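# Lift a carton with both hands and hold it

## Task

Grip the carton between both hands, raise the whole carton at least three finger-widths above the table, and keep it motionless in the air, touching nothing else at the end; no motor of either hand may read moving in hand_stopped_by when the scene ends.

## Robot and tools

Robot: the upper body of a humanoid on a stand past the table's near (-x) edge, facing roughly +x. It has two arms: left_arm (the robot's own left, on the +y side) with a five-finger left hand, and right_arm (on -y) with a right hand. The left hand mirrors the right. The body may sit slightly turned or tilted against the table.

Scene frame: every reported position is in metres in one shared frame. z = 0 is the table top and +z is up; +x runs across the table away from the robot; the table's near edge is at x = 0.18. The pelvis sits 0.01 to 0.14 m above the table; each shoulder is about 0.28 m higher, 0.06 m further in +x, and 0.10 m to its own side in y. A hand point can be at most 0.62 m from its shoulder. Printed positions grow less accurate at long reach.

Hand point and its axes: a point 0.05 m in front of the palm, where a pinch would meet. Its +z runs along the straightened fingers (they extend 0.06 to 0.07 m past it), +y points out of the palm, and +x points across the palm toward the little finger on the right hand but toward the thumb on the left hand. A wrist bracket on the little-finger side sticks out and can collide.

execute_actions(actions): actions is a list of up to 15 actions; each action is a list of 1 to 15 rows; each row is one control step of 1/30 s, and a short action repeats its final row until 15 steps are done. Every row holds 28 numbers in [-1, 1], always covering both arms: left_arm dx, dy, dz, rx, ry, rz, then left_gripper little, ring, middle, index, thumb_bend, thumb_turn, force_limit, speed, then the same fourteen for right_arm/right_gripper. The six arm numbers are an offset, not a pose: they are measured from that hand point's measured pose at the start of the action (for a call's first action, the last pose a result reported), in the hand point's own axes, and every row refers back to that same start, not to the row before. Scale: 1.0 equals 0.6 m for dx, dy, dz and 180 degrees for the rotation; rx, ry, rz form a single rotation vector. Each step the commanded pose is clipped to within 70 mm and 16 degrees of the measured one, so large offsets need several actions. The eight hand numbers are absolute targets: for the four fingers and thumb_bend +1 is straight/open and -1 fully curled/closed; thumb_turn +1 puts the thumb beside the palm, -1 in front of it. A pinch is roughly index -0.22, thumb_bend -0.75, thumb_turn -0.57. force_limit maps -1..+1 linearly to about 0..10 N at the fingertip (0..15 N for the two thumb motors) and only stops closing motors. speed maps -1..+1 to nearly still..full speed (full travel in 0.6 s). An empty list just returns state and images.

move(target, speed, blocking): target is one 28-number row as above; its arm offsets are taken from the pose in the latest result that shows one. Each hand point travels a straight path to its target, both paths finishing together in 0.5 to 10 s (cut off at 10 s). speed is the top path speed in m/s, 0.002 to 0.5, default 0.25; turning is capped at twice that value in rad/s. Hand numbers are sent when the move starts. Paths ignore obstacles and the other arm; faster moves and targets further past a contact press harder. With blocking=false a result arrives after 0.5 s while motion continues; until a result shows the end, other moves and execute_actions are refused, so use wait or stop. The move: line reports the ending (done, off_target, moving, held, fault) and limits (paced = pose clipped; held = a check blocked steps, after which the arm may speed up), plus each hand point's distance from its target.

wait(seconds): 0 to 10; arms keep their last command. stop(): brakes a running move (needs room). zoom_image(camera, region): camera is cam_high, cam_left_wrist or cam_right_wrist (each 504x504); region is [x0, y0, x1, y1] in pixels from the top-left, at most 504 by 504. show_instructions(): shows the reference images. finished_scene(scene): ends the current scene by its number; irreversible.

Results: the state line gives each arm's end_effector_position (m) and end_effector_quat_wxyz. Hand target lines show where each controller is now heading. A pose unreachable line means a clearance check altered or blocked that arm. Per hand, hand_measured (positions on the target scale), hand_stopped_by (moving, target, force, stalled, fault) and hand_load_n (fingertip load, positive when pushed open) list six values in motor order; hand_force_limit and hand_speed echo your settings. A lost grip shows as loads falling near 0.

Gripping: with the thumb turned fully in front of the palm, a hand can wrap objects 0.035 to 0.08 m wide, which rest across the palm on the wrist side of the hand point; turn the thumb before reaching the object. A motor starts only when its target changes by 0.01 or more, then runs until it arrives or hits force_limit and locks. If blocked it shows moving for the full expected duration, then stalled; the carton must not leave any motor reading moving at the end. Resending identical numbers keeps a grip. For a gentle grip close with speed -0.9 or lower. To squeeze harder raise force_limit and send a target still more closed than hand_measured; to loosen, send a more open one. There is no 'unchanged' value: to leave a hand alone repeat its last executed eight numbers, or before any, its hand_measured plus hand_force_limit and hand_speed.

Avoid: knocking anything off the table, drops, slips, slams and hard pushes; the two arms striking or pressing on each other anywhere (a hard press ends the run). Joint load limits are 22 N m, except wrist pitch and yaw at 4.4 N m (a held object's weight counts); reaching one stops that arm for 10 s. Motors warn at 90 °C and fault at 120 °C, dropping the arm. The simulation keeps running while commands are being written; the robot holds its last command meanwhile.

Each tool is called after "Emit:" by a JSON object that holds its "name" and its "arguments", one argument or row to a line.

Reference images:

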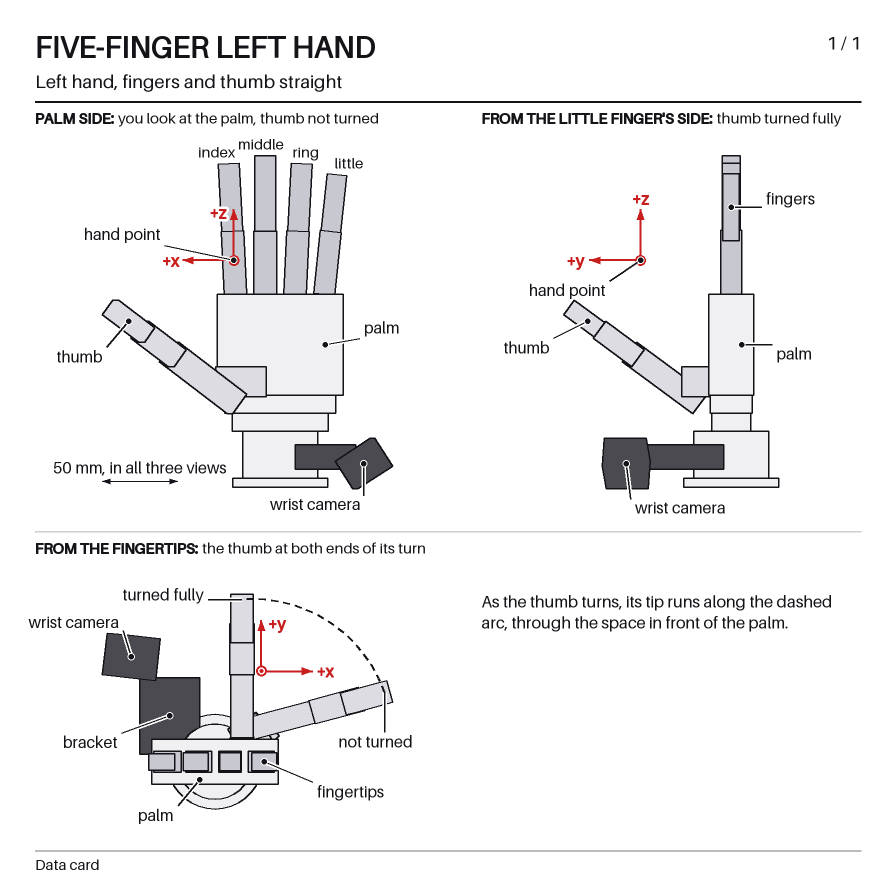

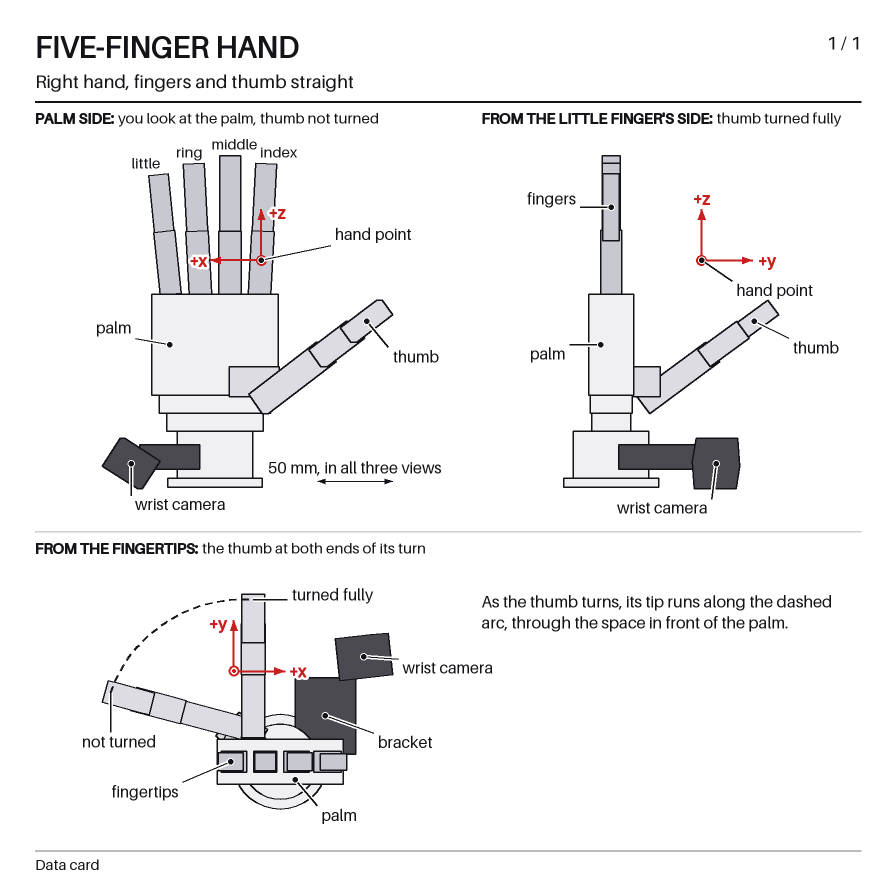

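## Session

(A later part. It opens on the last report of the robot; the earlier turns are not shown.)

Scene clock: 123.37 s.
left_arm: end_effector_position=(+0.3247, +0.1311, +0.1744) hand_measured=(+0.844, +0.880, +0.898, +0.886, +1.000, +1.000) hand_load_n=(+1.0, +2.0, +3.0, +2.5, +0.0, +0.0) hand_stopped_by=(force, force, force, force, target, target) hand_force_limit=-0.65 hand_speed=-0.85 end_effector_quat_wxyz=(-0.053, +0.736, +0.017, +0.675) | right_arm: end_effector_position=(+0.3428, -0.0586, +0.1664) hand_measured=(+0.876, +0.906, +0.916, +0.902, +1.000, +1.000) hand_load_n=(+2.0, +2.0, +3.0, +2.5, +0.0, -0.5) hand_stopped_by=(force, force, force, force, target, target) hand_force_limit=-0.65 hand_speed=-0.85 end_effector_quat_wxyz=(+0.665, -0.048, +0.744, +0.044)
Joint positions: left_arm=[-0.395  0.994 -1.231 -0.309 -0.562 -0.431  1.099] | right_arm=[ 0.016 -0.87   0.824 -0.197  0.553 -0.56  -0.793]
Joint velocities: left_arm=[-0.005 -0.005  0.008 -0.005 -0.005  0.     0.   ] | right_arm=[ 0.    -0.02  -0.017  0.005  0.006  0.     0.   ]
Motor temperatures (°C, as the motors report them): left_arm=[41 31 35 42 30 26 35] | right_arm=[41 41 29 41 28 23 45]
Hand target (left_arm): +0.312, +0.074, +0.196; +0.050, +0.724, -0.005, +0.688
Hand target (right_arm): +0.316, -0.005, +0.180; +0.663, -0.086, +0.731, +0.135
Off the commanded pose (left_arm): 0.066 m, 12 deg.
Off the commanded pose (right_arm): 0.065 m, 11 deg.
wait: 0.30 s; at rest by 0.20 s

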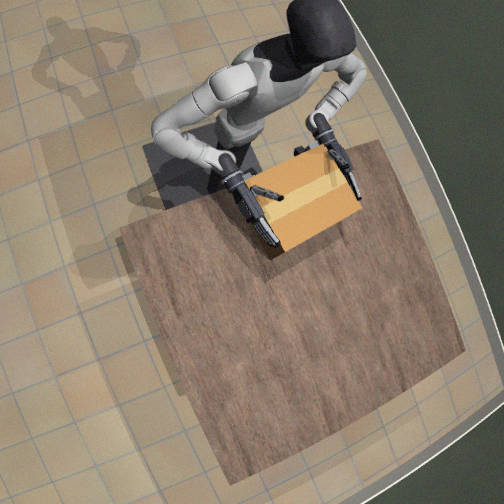

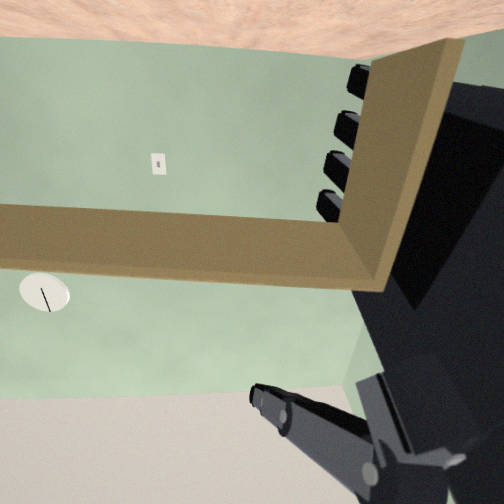

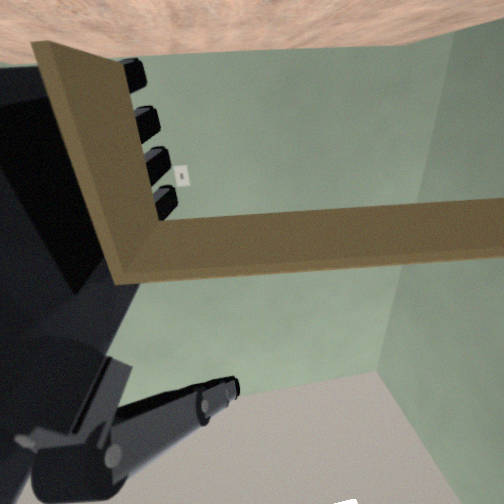

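Emit:
{"name": "execute_actions", "arguments": {
  "actions": [
    [[0.035,0.101,-0.027,-0.057,0.011,-0.036,0.75,0.75,0.75,0.75,1,1,-0.65,-0.85,-0.016,0.104,-0.028,-0.06,-0.005,0.021,0.75,0.75,0.75,0.75,1,1,-0.65,-0.85],[0.037,0.101,-0.027,-0.057,0.011,-0.038,0.75,0.75,0.75,0.75,1,1,-0.65,-0.85,-0.018,0.104,-0.028,-0.06,-0.006,0.022,0.75,0.75,0.75,0.75,1,1,-0.65,-0.85],[0.039,0.101,-0.027,-0.057,0.012,-0.04,0.75,0.75,0.75,0.75,1,1,-0.65,-0.85,-0.02,0.104,-0.028,-0.06,-0.006,0.023,0.75,0.75,0.75,0.75,1,1,-0.65,-0.85],[0.041,0.101,-0.027,-0.057,0.012,-0.042,0.75,0.75,0.75,0.75,1,1,-0.65,-0.85,-0.022,0.104,-0.028,-0.06,-0.007,0.023,0.75,0.75,0.75,0.75,1,1,-0.65,-0.85],[0.043,0.101,-0.026,-0.057,0.013,-0.043,0.75,0.75,0.75,0.75,1,1,-0.65,-0.85,-0.024,0.104,-0.028,-0.06,-0.007,0.024,0.75,0.75,0.75,0.75,1,1,-0.65,-0.85],[0.045,0.1,-0.026,-0.057,0.013,-0.044,0.75,0.75,0.75,0.75,1,1,-0.65,-0.85,-0.026,0.104,-0.028,-0.06,-0.008,0.024,0.75,0.75,0.75,0.75,1,1,-0.65,-0.85],[0.047,0.1,-0.026,-0.057,0.014,-0.045,0.75,0.75,0.75,0.75,1,1,-0.65,-0.85,-0.028,0.104,-0.028,-0.06,-0.008,0.025,0.75,0.75,0.75,0.75,1,1,-0.65,-0.85],[0.049,0.1,-0.026,-0.057,0.014,-0.046,0.75,0.75,0.75,0.75,1,1,-0.65,-0.85,-0.03,0.104,-0.028,-0.06,-0.009,0.025,0.75,0.75,0.75,0.75,1,1,-0.65,-0.85],[0.051,0.1,-0.026,-0.057,0.015,-0.047,0.75,0.75,0.75,0.75,1,1,-0.65,-0.85,-0.031,0.104,-0.028,-0.06,-0.009,0.026,0.75,0.75,0.75,0.75,1,1,-0.65,-0.85],[0.052,0.1,-0.026,-0.057,0.015,-0.048,0.75,0.75,0.75,0.75,1,1,-0.65,-0.85,-0.032,0.104,-0.028,-0.06,-0.01,0.026,0.75,0.75,0.75,0.75,1,1,-0.65,-0.85]]
  ]
}}

Emit:
{"name": "wait", "arguments": {
  "seconds": 0.3
}}

Scene clock: 124.47 s.
left_arm: end_effector_position=(+0.3254, +0.1317, +0.1761) hand_measured=(+0.844, +0.880, +0.898, +0.886, +1.000, +1.000) hand_load_n=(+2.5, +2.0, +2.0, +1.5, +0.0, +0.0) hand_stopped_by=(force, force, force, force, target, target) hand_force_limit=-0.65 hand_speed=-0.85 end_effector_quat_wxyz=(-0.047, +0.737, +0.027, +0.674) | right_arm: end_effector_position=(+0.3435, -0.0580, +0.1670) hand_measured=(+0.876, +0.906, +0.916, +0.902, +1.000, +1.000) hand_load_n=(+2.0, +2.0, +3.0, +3.0, +0.0, -0.5) hand_stopped_by=(force, force, force, force, target, target) hand_force_limit=-0.65 hand_speed=-0.85 end_effector_quat_wxyz=(+0.660, -0.050, +0.748, +0.043)
Joint positions: left_arm=[-0.402  0.994 -1.238 -0.313 -0.579 -0.446  1.103] | right_arm=[-0.021 -0.912  0.879 -0.217  0.577 -0.565 -0.838]
Joint velocities: left_arm=[ 0.    -0.006  0.006  0.009 -0.009 -0.002  0.   ] | right_arm=[-0.058 -0.058  0.112  0.005  0.02  -0.042 -0.08 ]
Motor temperatures (°C, as the motors report them): left_arm=[40 31 35 43 30 26 36] | right_arm=[41 41 29 41 28 23 47]
Hand target (left_arm): +0.313, +0.076, +0.207; +0.062, +0.716, +0.011, +0.695
Hand target (right_arm): +0.317, -0.005, +0.190; +0.668, -0.079, +0.727, +0.141
Off the commanded pose (left_arm): 0.069 m, 13 deg.
Off the commanded pose (right_arm): 0.067 m, 12 deg.

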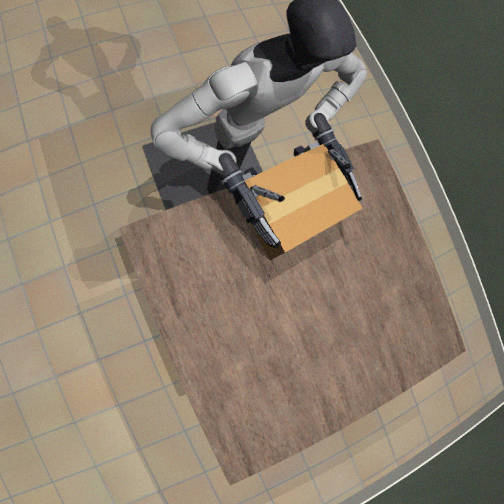

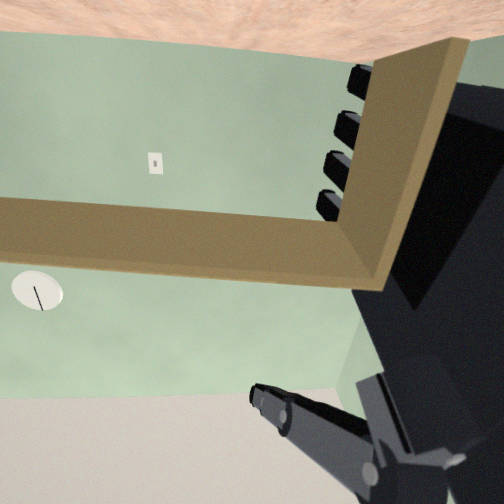

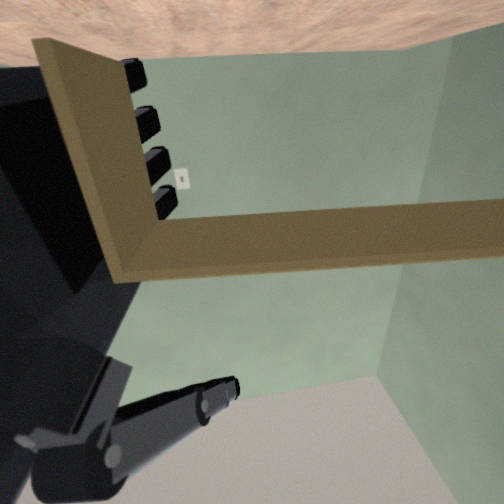

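Scene clock: 124.77 s.
left_arm: end_effector_position=(+0.3255, +0.1318, +0.1761) hand_measured=(+0.844, +0.880, +0.898, +0.886, +1.000, +1.000) hand_load_n=(+2.5, +2.0, +2.0, +1.5, +0.0, +0.0) hand_stopped_by=(force, force, force, force, target, target) hand_force_limit=-0.65 hand_speed=-0.85 end_effector_quat_wxyz=(-0.046, +0.737, +0.027, +0.674) | right_arm: end_effector_position=(+0.3435, -0.0579, +0.1670) hand_measured=(+0.876, +0.906, +0.916, +0.902, +1.000, +1.000) hand_load_n=(+1.5, +2.0, +3.0, +3.0, +0.0, -0.5) hand_stopped_by=(force, force, force, force, target, target) hand_force_limit=-0.65 hand_speed=-0.85 end_effector_quat_wxyz=(+0.660, -0.050, +0.748, +0.043)
Joint positions: left_arm=[-0.402  0.994 -1.238 -0.313 -0.579 -0.447  1.103] | right_arm=[-0.026 -0.915  0.886 -0.217  0.578 -0.568 -0.843]
Joint velocities: left_arm=[-0.002  0.008  0.     0.005  0.     0.     0.   ] | right_arm=[0.002 0.003 0.008 0.012 0.    0.    0.   ]
Motor temperatures (°C, as the motors report them): left_arm=[40 31 35 43 30 26 37] | right_arm=[41 41 29 41 28 23 48]
Hand target (left_arm): +0.313, +0.076, +0.207; +0.062, +0.716, +0.011, +0.695
Hand target (right_arm): +0.317, -0.005, +0.190; +0.668, -0.079, +0.727, +0.141
Off the commanded pose (left_arm): 0.069 m, 13 deg.
Off the commanded pose (right_arm): 0.067 m, 12 deg.
wait: 0.30 s; at rest by 0.17 s

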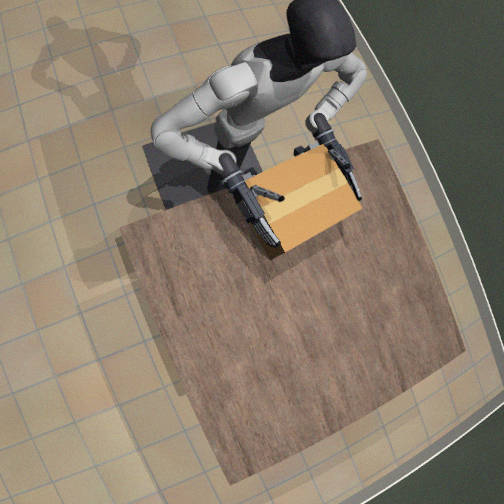

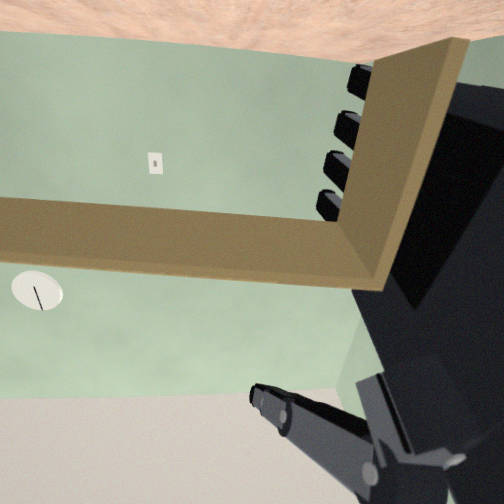

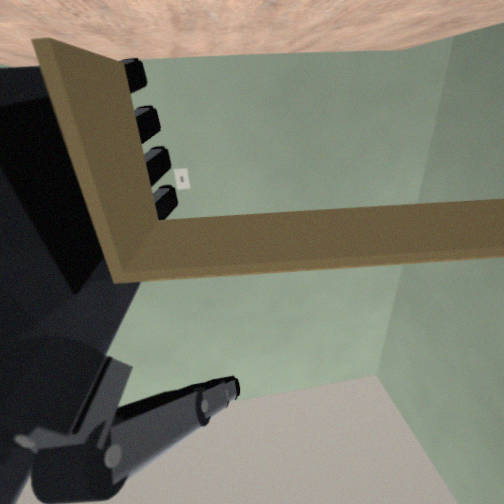

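Emit:
{"name": "execute_actions", "arguments": {
  "actions": [
    [[0.048,0.101,-0.027,-0.058,0.016,-0.04,0.75,0.75,0.75,0.75,1,1,-0.65,-0.85,-0.032,0.103,-0.029,-0.059,-0.015,0.028,0.75,0.75,0.75,0.75,1,1,-0.65,-0.85],[0.05,0.1,-0.027,-0.058,0.017,-0.04,0.75,0.75,0.75,0.75,1,1,-0.65,-0.85,-0.033,0.103,-0.029,-0.059,-0.016,0.028,0.75,0.75,0.75,0.75,1,1,-0.65,-0.85],[0.052,0.1,-0.026,-0.058,0.018,-0.041,0.75,0.75,0.75,0.75,1,1,-0.65,-0.85,-0.035,0.103,-0.029,-0.059,-0.017,0.029,0.75,0.75,0.75,0.75,1,1,-0.65,-0.85],[0.054,0.099,-0.026,-0.058,0.019,-0.041,0.75,0.75,0.75,0.75,1,1,-0.65,-0.85,-0.037,0.102,-0.029,-0.059,-0.018,0.029,0.75,0.75,0.75,0.75,1,1,-0.65,-0.85],[0.056,0.098,-0.025,-0.058,0.02,-0.042,0.75,0.75,0.75,0.75,1,1,-0.65,-0.85,-0.039,0.102,-0.028,-0.059,-0.019,0.03,0.75,0.75,0.75,0.75,1,1,-0.65,-0.85],[0.058,0.097,-0.025,-0.058,0.021,-0.042,0.75,0.75,0.75,0.75,1,1,-0.65,-0.85,-0.041,0.101,-0.028,-0.059,-0.02,0.03,0.75,0.75,0.75,0.75,1,1,-0.65,-0.85],[0.06,0.096,-0.024,-0.058,0.022,-0.043,0.75,0.75,0.75,0.75,1,1,-0.65,-0.85,-0.043,0.101,-0.028,-0.059,-0.021,0.031,0.75,0.75,0.75,0.75,1,1,-0.65,-0.85],[0.062,0.095,-0.024,-0.058,0.023,-0.043,0.75,0.75,0.75,0.75,1,1,-0.65,-0.85,-0.045,0.1,-0.028,-0.059,-0.022,0.031,0.75,0.75,0.75,0.75,1,1,-0.65,-0.85],[0.064,0.094,-0.024,-0.058,0.024,-0.043,0.75,0.75,0.75,0.75,1,1,-0.65,-0.85,-0.047,0.1,-0.028,-0.059,-0.023,0.032,0.75,0.75,0.75,0.75,1,1,-0.65,-0.85]]
  ]
}}

Emit:
{"name": "wait", "arguments": {
  "seconds": 0.3
}}

Scene clock: 125.77 s.
left_arm: end_effector_position=(+0.3322, +0.1285, +0.2089) hand_measured=(+0.844, +0.880, +0.898, +0.884, +1.000, +1.000) hand_load_n=(+0.5, +0.0, +0.0, +0.0, +0.0, +0.0) hand_stopped_by=(force, force, force, force, target, target) hand_force_limit=-0.65 hand_speed=-0.85 end_effector_quat_wxyz=(-0.018, +0.709, +0.047, +0.703) | right_arm: end_effector_position=(+0.3454, -0.0682, +0.1711) hand_measured=(+0.876, +0.904, +0.916, +0.902, +1.000, +1.000) hand_load_n=(+0.0, +0.0, +2.5, +5.0, +0.0, +0.0) hand_stopped_by=(force, force, force, force, target, target) hand_force_limit=-0.65 hand_speed=-0.85 end_effector_quat_wxyz=(+0.662, -0.023, +0.748, +0.049)
Joint positions: left_arm=[-0.448  0.999 -1.226 -0.351 -0.582 -0.492  1.108] | right_arm=[-0.041 -0.938  0.925 -0.199  0.619 -0.651 -0.866]
Joint velocities: left_arm=[ 0.035  0.    -0.163  0.11   0.     0.278 -0.042] | right_arm=[-0.107 -0.012  0.066 -0.055  0.123 -0.494  0.1  ]
Motor temperatures (°C, as the motors report them): left_arm=[41 31 34 43 30 26 38] | right_arm=[41 41 29 41 28 23 49]
Hand target (left_arm): +0.317, +0.078, +0.217; +0.065, +0.708, +0.015, +0.704
Hand target (right_arm): +0.321, -0.014, +0.196; +0.677, -0.071, +0.718, +0.145
Off the commanded pose (left_arm): 0.057 m, 10 deg.
Off the commanded pose (right_arm): 0.076 m, 13 deg; position clipped at the last step of the last action.
joint sent to its limit (left arm) — the command would take joint 3 (shoulder yaw) past its lower limit, so that joint was sent only as far as its limit.

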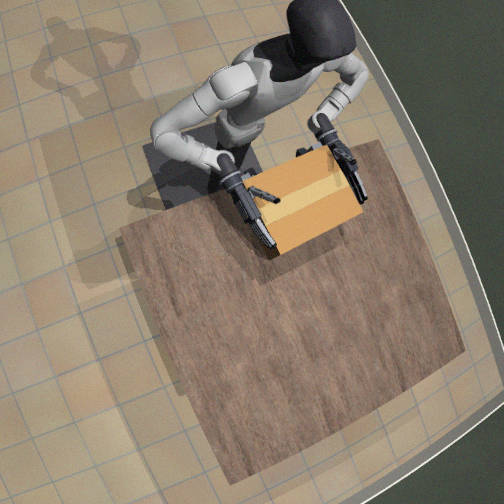

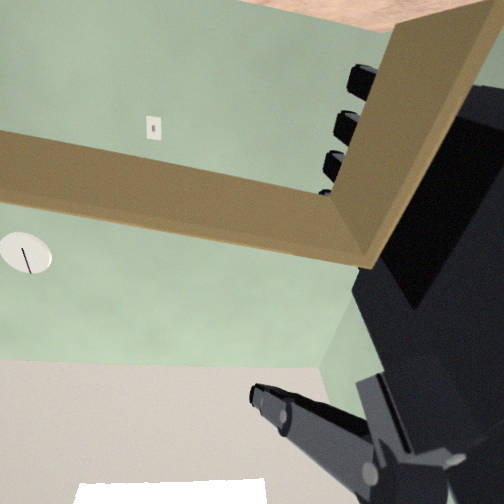

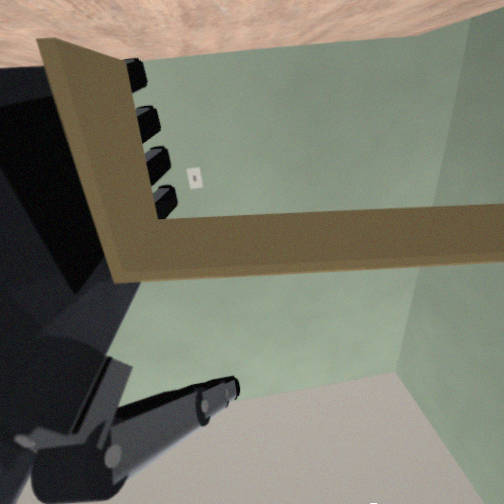

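Scene clock: 126.07 s.
left_arm: end_effector_position=(+0.3303, +0.1279, +0.2014) hand_measured=(+0.844, +0.880, +0.898, +0.884, +1.000, +1.000) hand_load_n=(+4.5, +0.0, +0.0, +0.0, +0.0, +0.0) hand_stopped_by=(force, force, force, force, target, target) hand_force_limit=-0.65 hand_speed=-0.85 end_effector_quat_wxyz=(-0.022, +0.716, +0.042, +0.696) | right_arm: end_effector_position=(+0.3452, -0.0665, +0.1729) hand_measured=(+0.876, +0.906, +0.916, +0.902, +1.000, +1.000) hand_load_n=(+4.0, +3.5, +3.0, +1.5, +0.0, +0.0) hand_stopped_by=(force, force, force, force, target, target) hand_force_limit=-0.65 hand_speed=-0.85 end_effector_quat_wxyz=(+0.664, -0.024, +0.746, +0.054)
Joint positions: left_arm=[-0.439  0.998 -1.235 -0.346 -0.582 -0.483  1.108] | right_arm=[-0.048 -0.941  0.933 -0.196  0.622 -0.663 -0.86 ]
Joint velocities: left_arm=[ 0.002  0.009 -0.002 -0.003 -0.002  0.     0.   ] | right_arm=[ 0.006  0.003  0.002 -0.005 -0.002  0.     0.   ]
Motor temperatures (°C, as the motors report them): left_arm=[41 31 34 43 30 26 38] | right_arm=[41 41 29 41 28 23 50]
Hand target (left_arm): +0.317, +0.078, +0.217; +0.065, +0.708, +0.015, +0.704
Hand target (right_arm): +0.321, -0.014, +0.196; +0.677, -0.071, +0.718, +0.145
Off the commanded pose (left_arm): 0.057 m, 11 deg.
Off the commanded pose (right_arm): 0.074 m, 12 deg; position clipped at the last step of the last action.
wait: 0.30 s; at rest by 0.23 s

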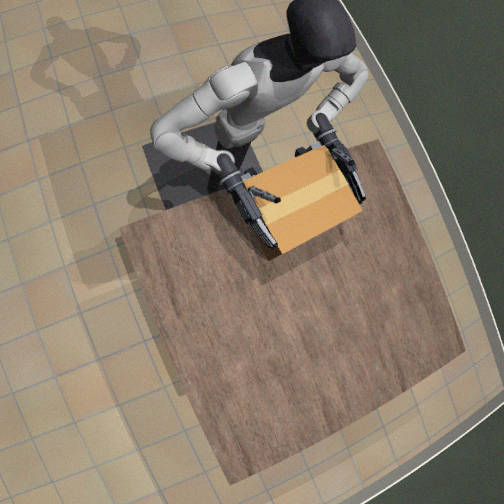

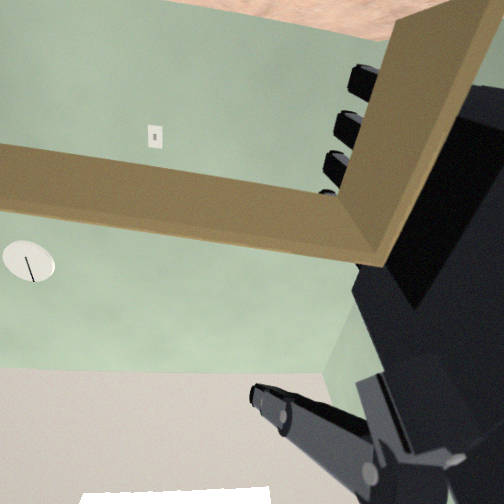

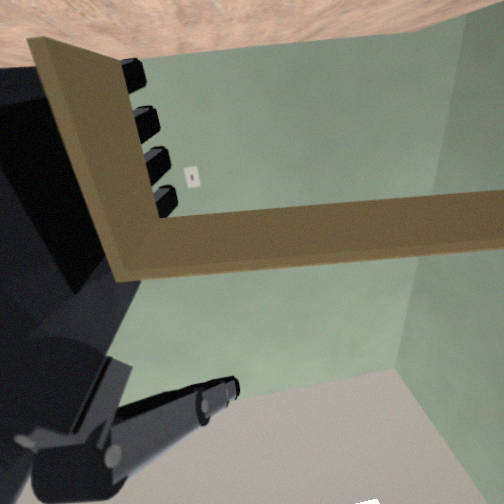

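Emit:
{"name": "execute_actions", "arguments": {
  "actions": [
    [[0.018,0.089,-0.024,-0.052,0.005,-0.026,0.75,0.75,0.75,0.75,1,1,-0.65,-0.85,-0.029,0.106,-0.026,-0.063,-0.018,0.015,0.75,0.75,0.75,0.75,1,1,-0.65,-0.85],[0.018,0.09,-0.022,-0.053,0.005,-0.025,0.75,0.75,0.75,0.75,1,1,-0.65,-0.85,-0.03,0.106,-0.024,-0.062,-0.018,0.014,0.75,0.75,0.75,0.75,1,1,-0.65,-0.85],[0.018,0.09,-0.02,-0.053,0.004,-0.024,0.75,0.75,0.75,0.75,1,1,-0.65,-0.85,-0.032,0.106,-0.022,-0.062,-0.018,0.014,0.75,0.75,0.75,0.75,1,1,-0.65,-0.85],[0.019,0.091,-0.018,-0.054,0.004,-0.023,0.75,0.75,0.75,0.75,1,1,-0.65,-0.85,-0.034,0.106,-0.02,-0.061,-0.018,0.013,0.75,0.75,0.75,0.75,1,1,-0.65,-0.85],[0.02,0.091,-0.016,-0.054,0.004,-0.022,0.75,0.75,0.75,0.75,1,1,-0.65,-0.85,-0.036,0.106,-0.018,-0.061,-0.018,0.013,0.75,0.75,0.75,0.75,1,1,-0.65,-0.85],[0.021,0.092,-0.014,-0.055,0.003,-0.021,0.75,0.75,0.75,0.75,1,1,-0.65,-0.85,-0.038,0.106,-0.016,-0.06,-0.018,0.012,0.75,0.75,0.75,0.75,1,1,-0.65,-0.85],[0.022,0.092,-0.012,-0.055,0.003,-0.02,0.75,0.75,0.75,0.75,1,1,-0.65,-0.85,-0.04,0.106,-0.014,-0.06,-0.018,0.012,0.75,0.75,0.75,0.75,1,1,-0.65,-0.85],[0.023,0.093,-0.01,-0.056,0.003,-0.019,0.75,0.75,0.75,0.75,1,1,-0.65,-0.85,-0.042,0.106,-0.012,-0.059,-0.018,0.011,0.75,0.75,0.75,0.75,1,1,-0.65,-0.85],[0.024,0.093,-0.008,-0.056,0.003,-0.018,0.75,0.75,0.75,0.75,1,1,-0.65,-0.85,-0.044,0.106,-0.01,-0.059,-0.018,0.011,0.75,0.75,0.75,0.75,1,1,-0.65,-0.85],[0.025,0.094,-0.006,-0.057,0.003,-0.017,0.75,0.75,0.75,0.75,1,1,-0.65,-0.85,-0.046,0.106,-0.008,-0.058,-0.018,0.01,0.75,0.75,0.75,0.75,1,1,-0.65,-0.85],[0.026,0.094,-0.004,-0.057,0.003,-0.016,0.75,0.75,0.75,0.75,1,1,-0.65,-0.85,-0.048,0.106,-0.006,-0.058,-0.018,0.01,0.75,0.75,0.75,0.75,1,1,-0.65,-0.85],[0.027,0.094,-0.002,-0.057,0.003,-0.015,0.75,0.75,0.75,0.75,1,1,-0.65,-0.85,-0.05,0.106,-0.004,-0.058,-0.018,0.01,0.75,0.75,0.75,0.75,1,1,-0.65,-0.85],[0.028,0.094,0,-0.057,0.003,-0.014,0.75,0.75,0.75,0.75,1,1,-0.65,-0.85,-0.052,0.106,-0.002,-0.058,-0.018,0.01,0.75,0.75,0.75,0.75,1,1,-0.65,-0.85],[0.029,0.094,0.002,-0.057,0.003,-0.014,0.75,0.75,0.75,0.75,1,1,-0.65,-0.85,-0.054,0.106,0,-0.058,-0.018,0.01,0.75,0.75,0.75,0.75,1,1,-0.65,-0.85],[0.03,0.094,0.003,-0.057,0.003,-0.014,0.75,0.75,0.75,0.75,1,1,-0.65,-0.85,-0.055,0.106,0.001,-0.058,-0.018,0.01,0.75,0.75,0.75,0.75,1,1,-0.65,-0.85]]
  ]
}}

Emit:
{"name": "wait", "arguments": {
  "seconds": 0.3
}}

Scene clock: 127.80 s.
left_arm: end_effector_position=(+0.3456, +0.1285, +0.2104) hand_measured=(+0.844, +0.880, +0.898, +0.884, +1.000, +1.000) hand_load_n=(+4.5, +1.5, +0.0, +0.0, +0.0, +0.0) hand_stopped_by=(force, force, force, force, target, target) hand_force_limit=-0.65 hand_speed=-0.85 end_effector_quat_wxyz=(-0.029, +0.715, +0.030, +0.698) | right_arm: end_effector_position=(+0.3586, -0.0623, +0.1860) hand_measured=(+0.876, +0.906, +0.916, +0.902, +1.000, +1.000) hand_load_n=(+3.0, +2.5, +3.0, +1.5, +0.0, +0.0) hand_stopped_by=(force, force, force, force, target, target) hand_force_limit=-0.65 hand_speed=-0.85 end_effector_quat_wxyz=(+0.667, -0.029, +0.743, +0.044)
Joint positions: left_arm=[-0.523  1.02  -1.235 -0.357 -0.653 -0.435  1.09 ] | right_arm=[-0.139 -1.     0.969 -0.266  0.664 -0.6   -0.929]
Joint velocities: left_arm=[-0.209  0.029  0.009 -0.018 -0.195  0.084 -0.027] | right_arm=[-0.229 -0.155  0.081 -0.114  0.192  0.11  -0.058]
Motor temperatures (°C, as the motors report them): left_arm=[41 32 34 44 30 27 39] | right_arm=[42 41 29 42 29 24 53]
Hand target (left_arm): +0.333, +0.077, +0.224; +0.057, +0.710, -0.003, +0.702
Hand target (right_arm): +0.337, -0.010, +0.211; +0.680, -0.072, +0.717, +0.134
Off the commanded pose (left_arm): 0.058 m, 11 deg.
Off the commanded pose (right_arm): 0.064 m, 12 deg.
joint sent to its limit (left arm) — the command would take joint 3 (shoulder yaw) past its lower limit, so that joint was sent only as far as its limit.

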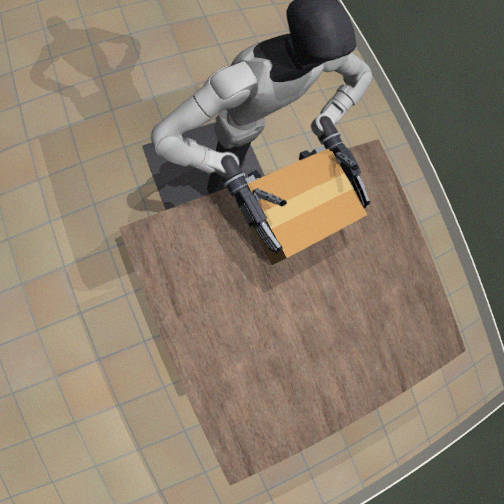

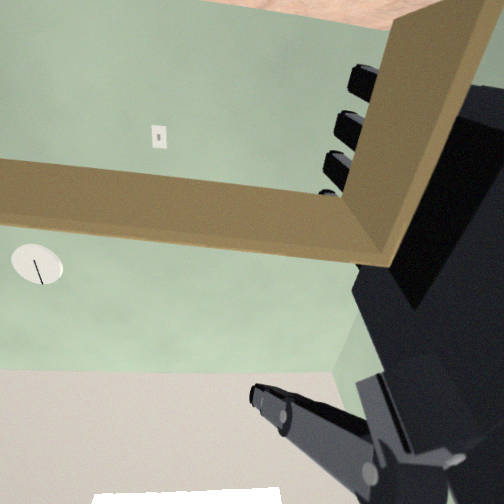

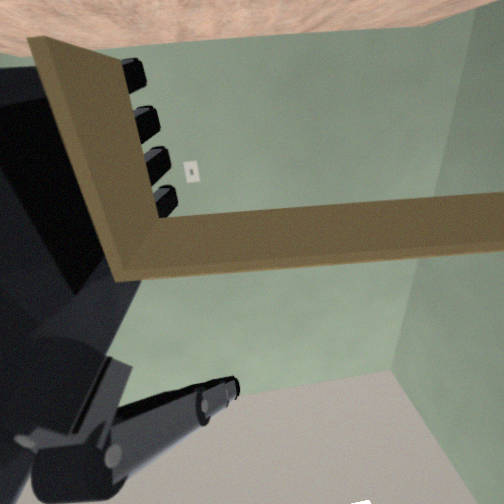

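Scene clock: 128.10 s.
left_arm: end_effector_position=(+0.3481, +0.1288, +0.2124) hand_measured=(+0.844, +0.880, +0.898, +0.884, +1.000, +1.000) hand_load_n=(+4.5, +1.5, +0.0, +0.0, +0.0, +0.0) hand_stopped_by=(force, force, force, force, target, target) hand_force_limit=-0.65 hand_speed=-0.85 end_effector_quat_wxyz=(-0.030, +0.714, +0.029, +0.699) | right_arm: end_effector_position=(+0.3612, -0.0618, +0.1883) hand_measured=(+0.876, +0.906, +0.916, +0.902, +1.000, +1.000) hand_load_n=(+3.0, +2.5, +3.0, +1.5, +0.0, +0.0) hand_stopped_by=(force, force, force, force, target, target) hand_force_limit=-0.65 hand_speed=-0.85 end_effector_quat_wxyz=(+0.668, -0.030, +0.743, +0.043)
Joint positions: left_arm=[-0.537  1.022 -1.235 -0.358 -0.664 -0.43   1.088] | right_arm=[-0.155 -1.008  0.975 -0.272  0.675 -0.595 -0.933]
Joint velocities: left_arm=[-0.002  0.003 -0.009  0.003 -0.002  0.     0.   ] | right_arm=[-0.005  0.008  0.    -0.002 -0.008  0.     0.   ]
Motor temperatures (°C, as the motors report them): left_arm=[41 32 34 44 30 27 39] | right_arm=[42 41 29 43 29 25 54]
Hand target (left_arm): +0.333, +0.077, +0.224; +0.057, +0.710, -0.003, +0.702
Hand target (right_arm): +0.337, -0.010, +0.211; +0.680, -0.072, +0.717, +0.134
Off the commanded pose (left_arm): 0.058 m, 11 deg.
Off the commanded pose (right_arm): 0.064 m, 12 deg.
wait: 0.30 s; at rest by 0.23 s

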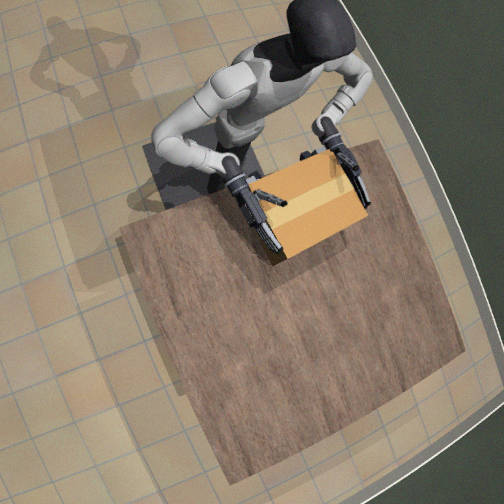

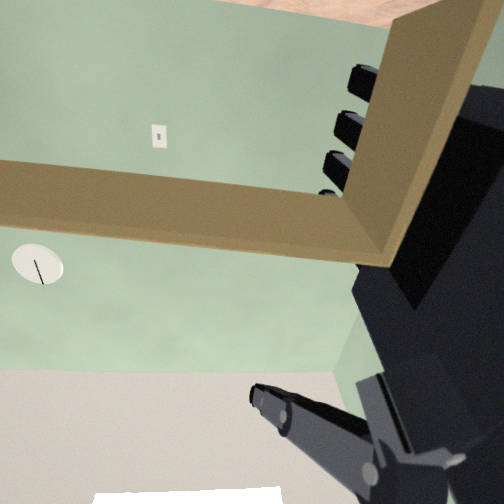

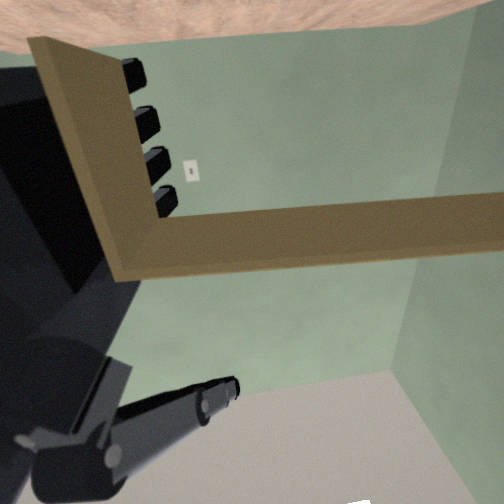

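Emit:
{"name": "execute_actions", "arguments": {
  "actions": [
    [[0.015,0.092,-0.025,-0.056,0.002,-0.023,0.75,0.75,0.75,0.75,1,1,-0.65,-0.85,-0.03,0.099,-0.024,-0.061,-0.017,0.018,0.75,0.75,0.75,0.75,1,1,-0.65,-0.85],[0.017,0.093,-0.025,-0.056,0.002,-0.023,0.75,0.75,0.75,0.75,1,1,-0.65,-0.85,-0.032,0.1,-0.024,-0.061,-0.017,0.018,0.75,0.75,0.75,0.75,1,1,-0.65,-0.85],[0.02,0.093,-0.025,-0.056,0.002,-0.022,0.75,0.75,0.75,0.75,1,1,-0.65,-0.85,-0.035,0.1,-0.024,-0.061,-0.017,0.018,0.75,0.75,0.75,0.75,1,1,-0.65,-0.85],[0.023,0.094,-0.025,-0.056,0.002,-0.022,0.75,0.75,0.75,0.75,1,1,-0.65,-0.85,-0.038,0.1,-0.025,-0.061,-0.017,0.018,0.75,0.75,0.75,0.75,1,1,-0.65,-0.85],[0.026,0.094,-0.025,-0.056,0.002,-0.021,0.75,0.75,0.75,0.75,1,1,-0.65,-0.85,-0.041,0.101,-0.025,-0.061,-0.017,0.017,0.75,0.75,0.75,0.75,1,1,-0.65,-0.85],[0.029,0.095,-0.025,-0.056,0.002,-0.021,0.75,0.75,0.75,0.75,1,1,-0.65,-0.85,-0.045,0.101,-0.025,-0.061,-0.017,0.017,0.75,0.75,0.75,0.75,1,1,-0.65,-0.85],[0.032,0.095,-0.025,-0.057,0.002,-0.02,0.75,0.75,0.75,0.75,1,1,-0.65,-0.85,-0.048,0.101,-0.026,-0.061,-0.017,0.017,0.75,0.75,0.75,0.75,1,1,-0.65,-0.85],[0.035,0.096,-0.025,-0.057,0.002,-0.02,0.75,0.75,0.75,0.75,1,1,-0.65,-0.85,-0.051,0.102,-0.026,-0.061,-0.017,0.017,0.75,0.75,0.75,0.75,1,1,-0.65,-0.85],[0.038,0.096,-0.025,-0.057,0.002,-0.02,0.75,0.75,0.75,0.75,1,1,-0.65,-0.85,-0.055,0.102,-0.026,-0.061,-0.017,0.017,0.75,0.75,0.75,0.75,1,1,-0.65,-0.85],[0.041,0.096,-0.026,-0.057,0.002,-0.019,0.75,0.75,0.75,0.75,1,1,-0.65,-0.85,-0.058,0.102,-0.027,-0.061,-0.017,0.017,0.75,0.75,0.75,0.75,1,1,-0.65,-0.85],[0.044,0.096,-0.026,-0.057,0.002,-0.019,0.75,0.75,0.75,0.75,1,1,-0.65,-0.85,-0.061,0.102,-0.027,-0.061,-0.017,0.017,0.75,0.75,0.75,0.75,1,1,-0.65,-0.85],[0.047,0.096,-0.026,-0.057,0.002,-0.019,0.75,0.75,0.75,0.75,1,1,-0.65,-0.85,-0.065,0.102,-0.027,-0.061,-0.017,0.017,0.75,0.75,0.75,0.75,1,1,-0.65,-0.85],[0.05,0.096,-0.026,-0.057,0.002,-0.019,0.75,0.75,0.75,0.75,1,1,-0.65,-0.85,-0.068,0.102,-0.028,-0.061,-0.017,0.017,0.75,0.75,0.75,0.75,1,1,-0.65,-0.85],[0.053,0.096,-0.026,-0.057,0.002,-0.019,0.75,0.75,0.75,0.75,1,1,-0.65,-0.85,-0.071,0.102,-0.028,-0.061,-0.017,0.017,0.75,0.75,0.75,0.75,1,1,-0.65,-0.85],[0.055,0.096,-0.026,-0.057,0.002,-0.019,0.75,0.75,0.75,0.75,1,1,-0.65,-0.85,-0.073,0.102,-0.028,-0.061,-0.017,0.017,0.75,0.75,0.75,0.75,1,1,-0.65,-0.85]]
  ]
}}

Emit:
{"name": "wait", "arguments": {
  "seconds": 0.3
}}

Scene clock: 129.40 s.
left_arm: end_effector_position=(+0.3501, +0.1271, +0.2324) hand_measured=(+0.844, +0.880, +0.898, +0.884, +1.000, +1.000) hand_load_n=(+3.5, +2.0, +0.5, +0.0, +0.0, +0.0) hand_stopped_by=(force, force, force, force, target, target) hand_force_limit=-0.65 hand_speed=-0.85 end_effector_quat_wxyz=(-0.035, +0.714, +0.022, +0.699) | right_arm: end_effector_position=(+0.3625, -0.0600, +0.2084) hand_measured=(+0.876, +0.906, +0.916, +0.902, +1.000, +1.000) hand_load_n=(+2.5, +2.5, +3.0, +2.0, +0.0, -0.5) hand_stopped_by=(force, force, force, force, target, target) hand_force_limit=-0.65 hand_speed=-0.85 end_effector_quat_wxyz=(+0.668, -0.032, +0.742, +0.041)
Joint positions: left_arm=[-0.6    1.086 -1.236 -0.481 -0.715 -0.347  1.13 ] | right_arm=[-0.204 -1.107  1.007 -0.401  0.709 -0.555 -1.01 ]
Joint velocities: left_arm=[-0.146  0.158 -0.017 -0.319 -0.138  0.176  0.132] | right_arm=[-0.11  -0.255  0.072 -0.344  0.095  0.105 -0.182]
Motor temperatures (°C, as the motors report them): left_arm=[41 32 34 44 30 27 40] | right_arm=[42 41 29 43 29 25 55]
Hand target (left_arm): +0.334, +0.075, +0.248; +0.056, +0.709, -0.012, +0.703
Hand target (right_arm): +0.338, -0.009, +0.237; +0.682, -0.074, +0.715, +0.133
Off the commanded pose (left_arm): 0.060 m, 11 deg.
Off the commanded pose (right_arm): 0.066 m, 12 deg.
joint sent to its limit (left arm) — the command would take joint 3 (shoulder yaw) past its lower limit, so that joint was sent only as far as its limit.

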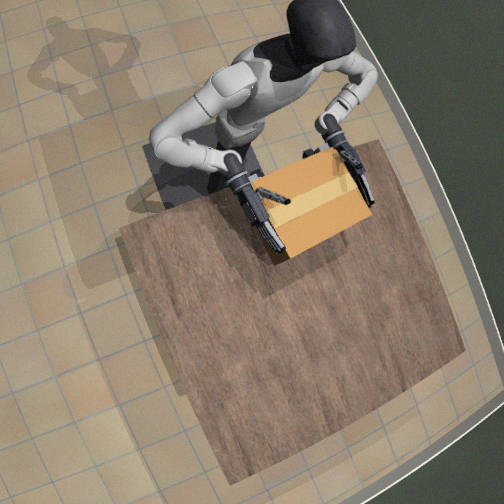

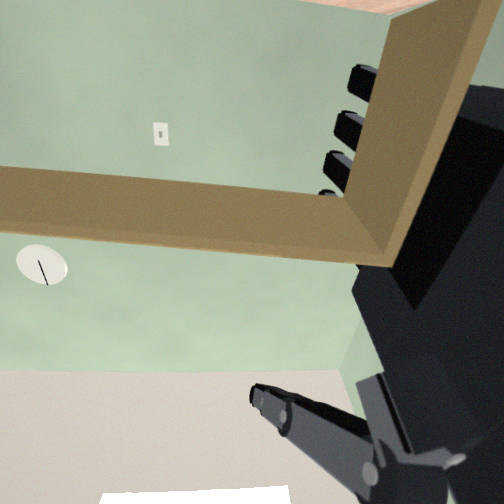

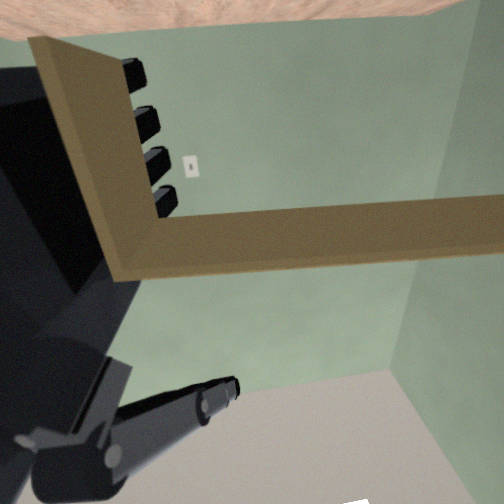

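Scene clock: 129.70 s.
left_arm: end_effector_position=(+0.3504, +0.1270, +0.2355) hand_measured=(+0.844, +0.880, +0.898, +0.884, +1.000, +1.000) hand_load_n=(+3.5, +2.0, +1.0, +0.0, +0.0, +0.0) hand_stopped_by=(force, force, force, force, target, target) hand_force_limit=-0.65 hand_speed=-0.85 end_effector_quat_wxyz=(-0.036, +0.714, +0.022, +0.699) | right_arm: end_effector_position=(+0.3627, -0.0596, +0.2116) hand_measured=(+0.876, +0.906, +0.916, +0.902, +1.000, +1.000) hand_load_n=(+2.5, +2.5, +3.0, +2.0, +0.0, -0.5) hand_stopped_by=(force, force, force, force, target, target) hand_force_limit=-0.65 hand_speed=-0.85 end_effector_quat_wxyz=(+0.668, -0.033, +0.742, +0.041)
Joint positions: left_arm=[-0.611  1.096 -1.238 -0.499 -0.724 -0.336  1.139] | right_arm=[-0.214 -1.123  1.013 -0.421  0.716 -0.549 -1.021]
Joint velocities: left_arm=[-0.002  0.003  0.    -0.005 -0.003  0.001  0.   ] | right_arm=[ 0.008  0.014 -0.006  0.003 -0.005  0.001  0.   ]
Motor temperatures (°C, as the motors report them): left_arm=[41 32 34 45 30 27 40] | right_arm=[42 41 29 43 29 25 56]
Hand target (left_arm): +0.334, +0.075, +0.248; +0.056, +0.709, -0.012, +0.703
Hand target (right_arm): +0.338, -0.009, +0.237; +0.682, -0.074, +0.715, +0.133
Off the commanded pose (left_arm): 0.059 m, 11 deg.
Off the commanded pose (right_arm): 0.064 m, 12 deg.
wait: 0.30 s; at rest by 0.23 s

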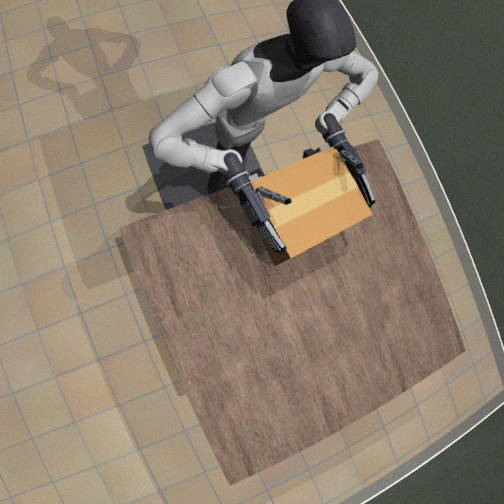

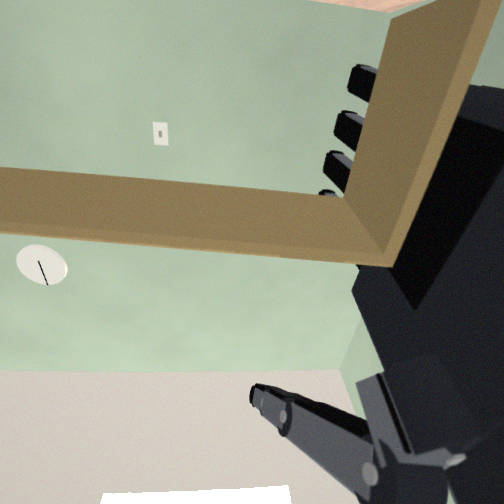

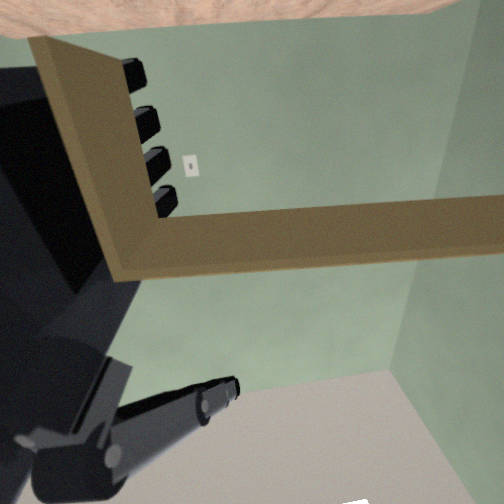

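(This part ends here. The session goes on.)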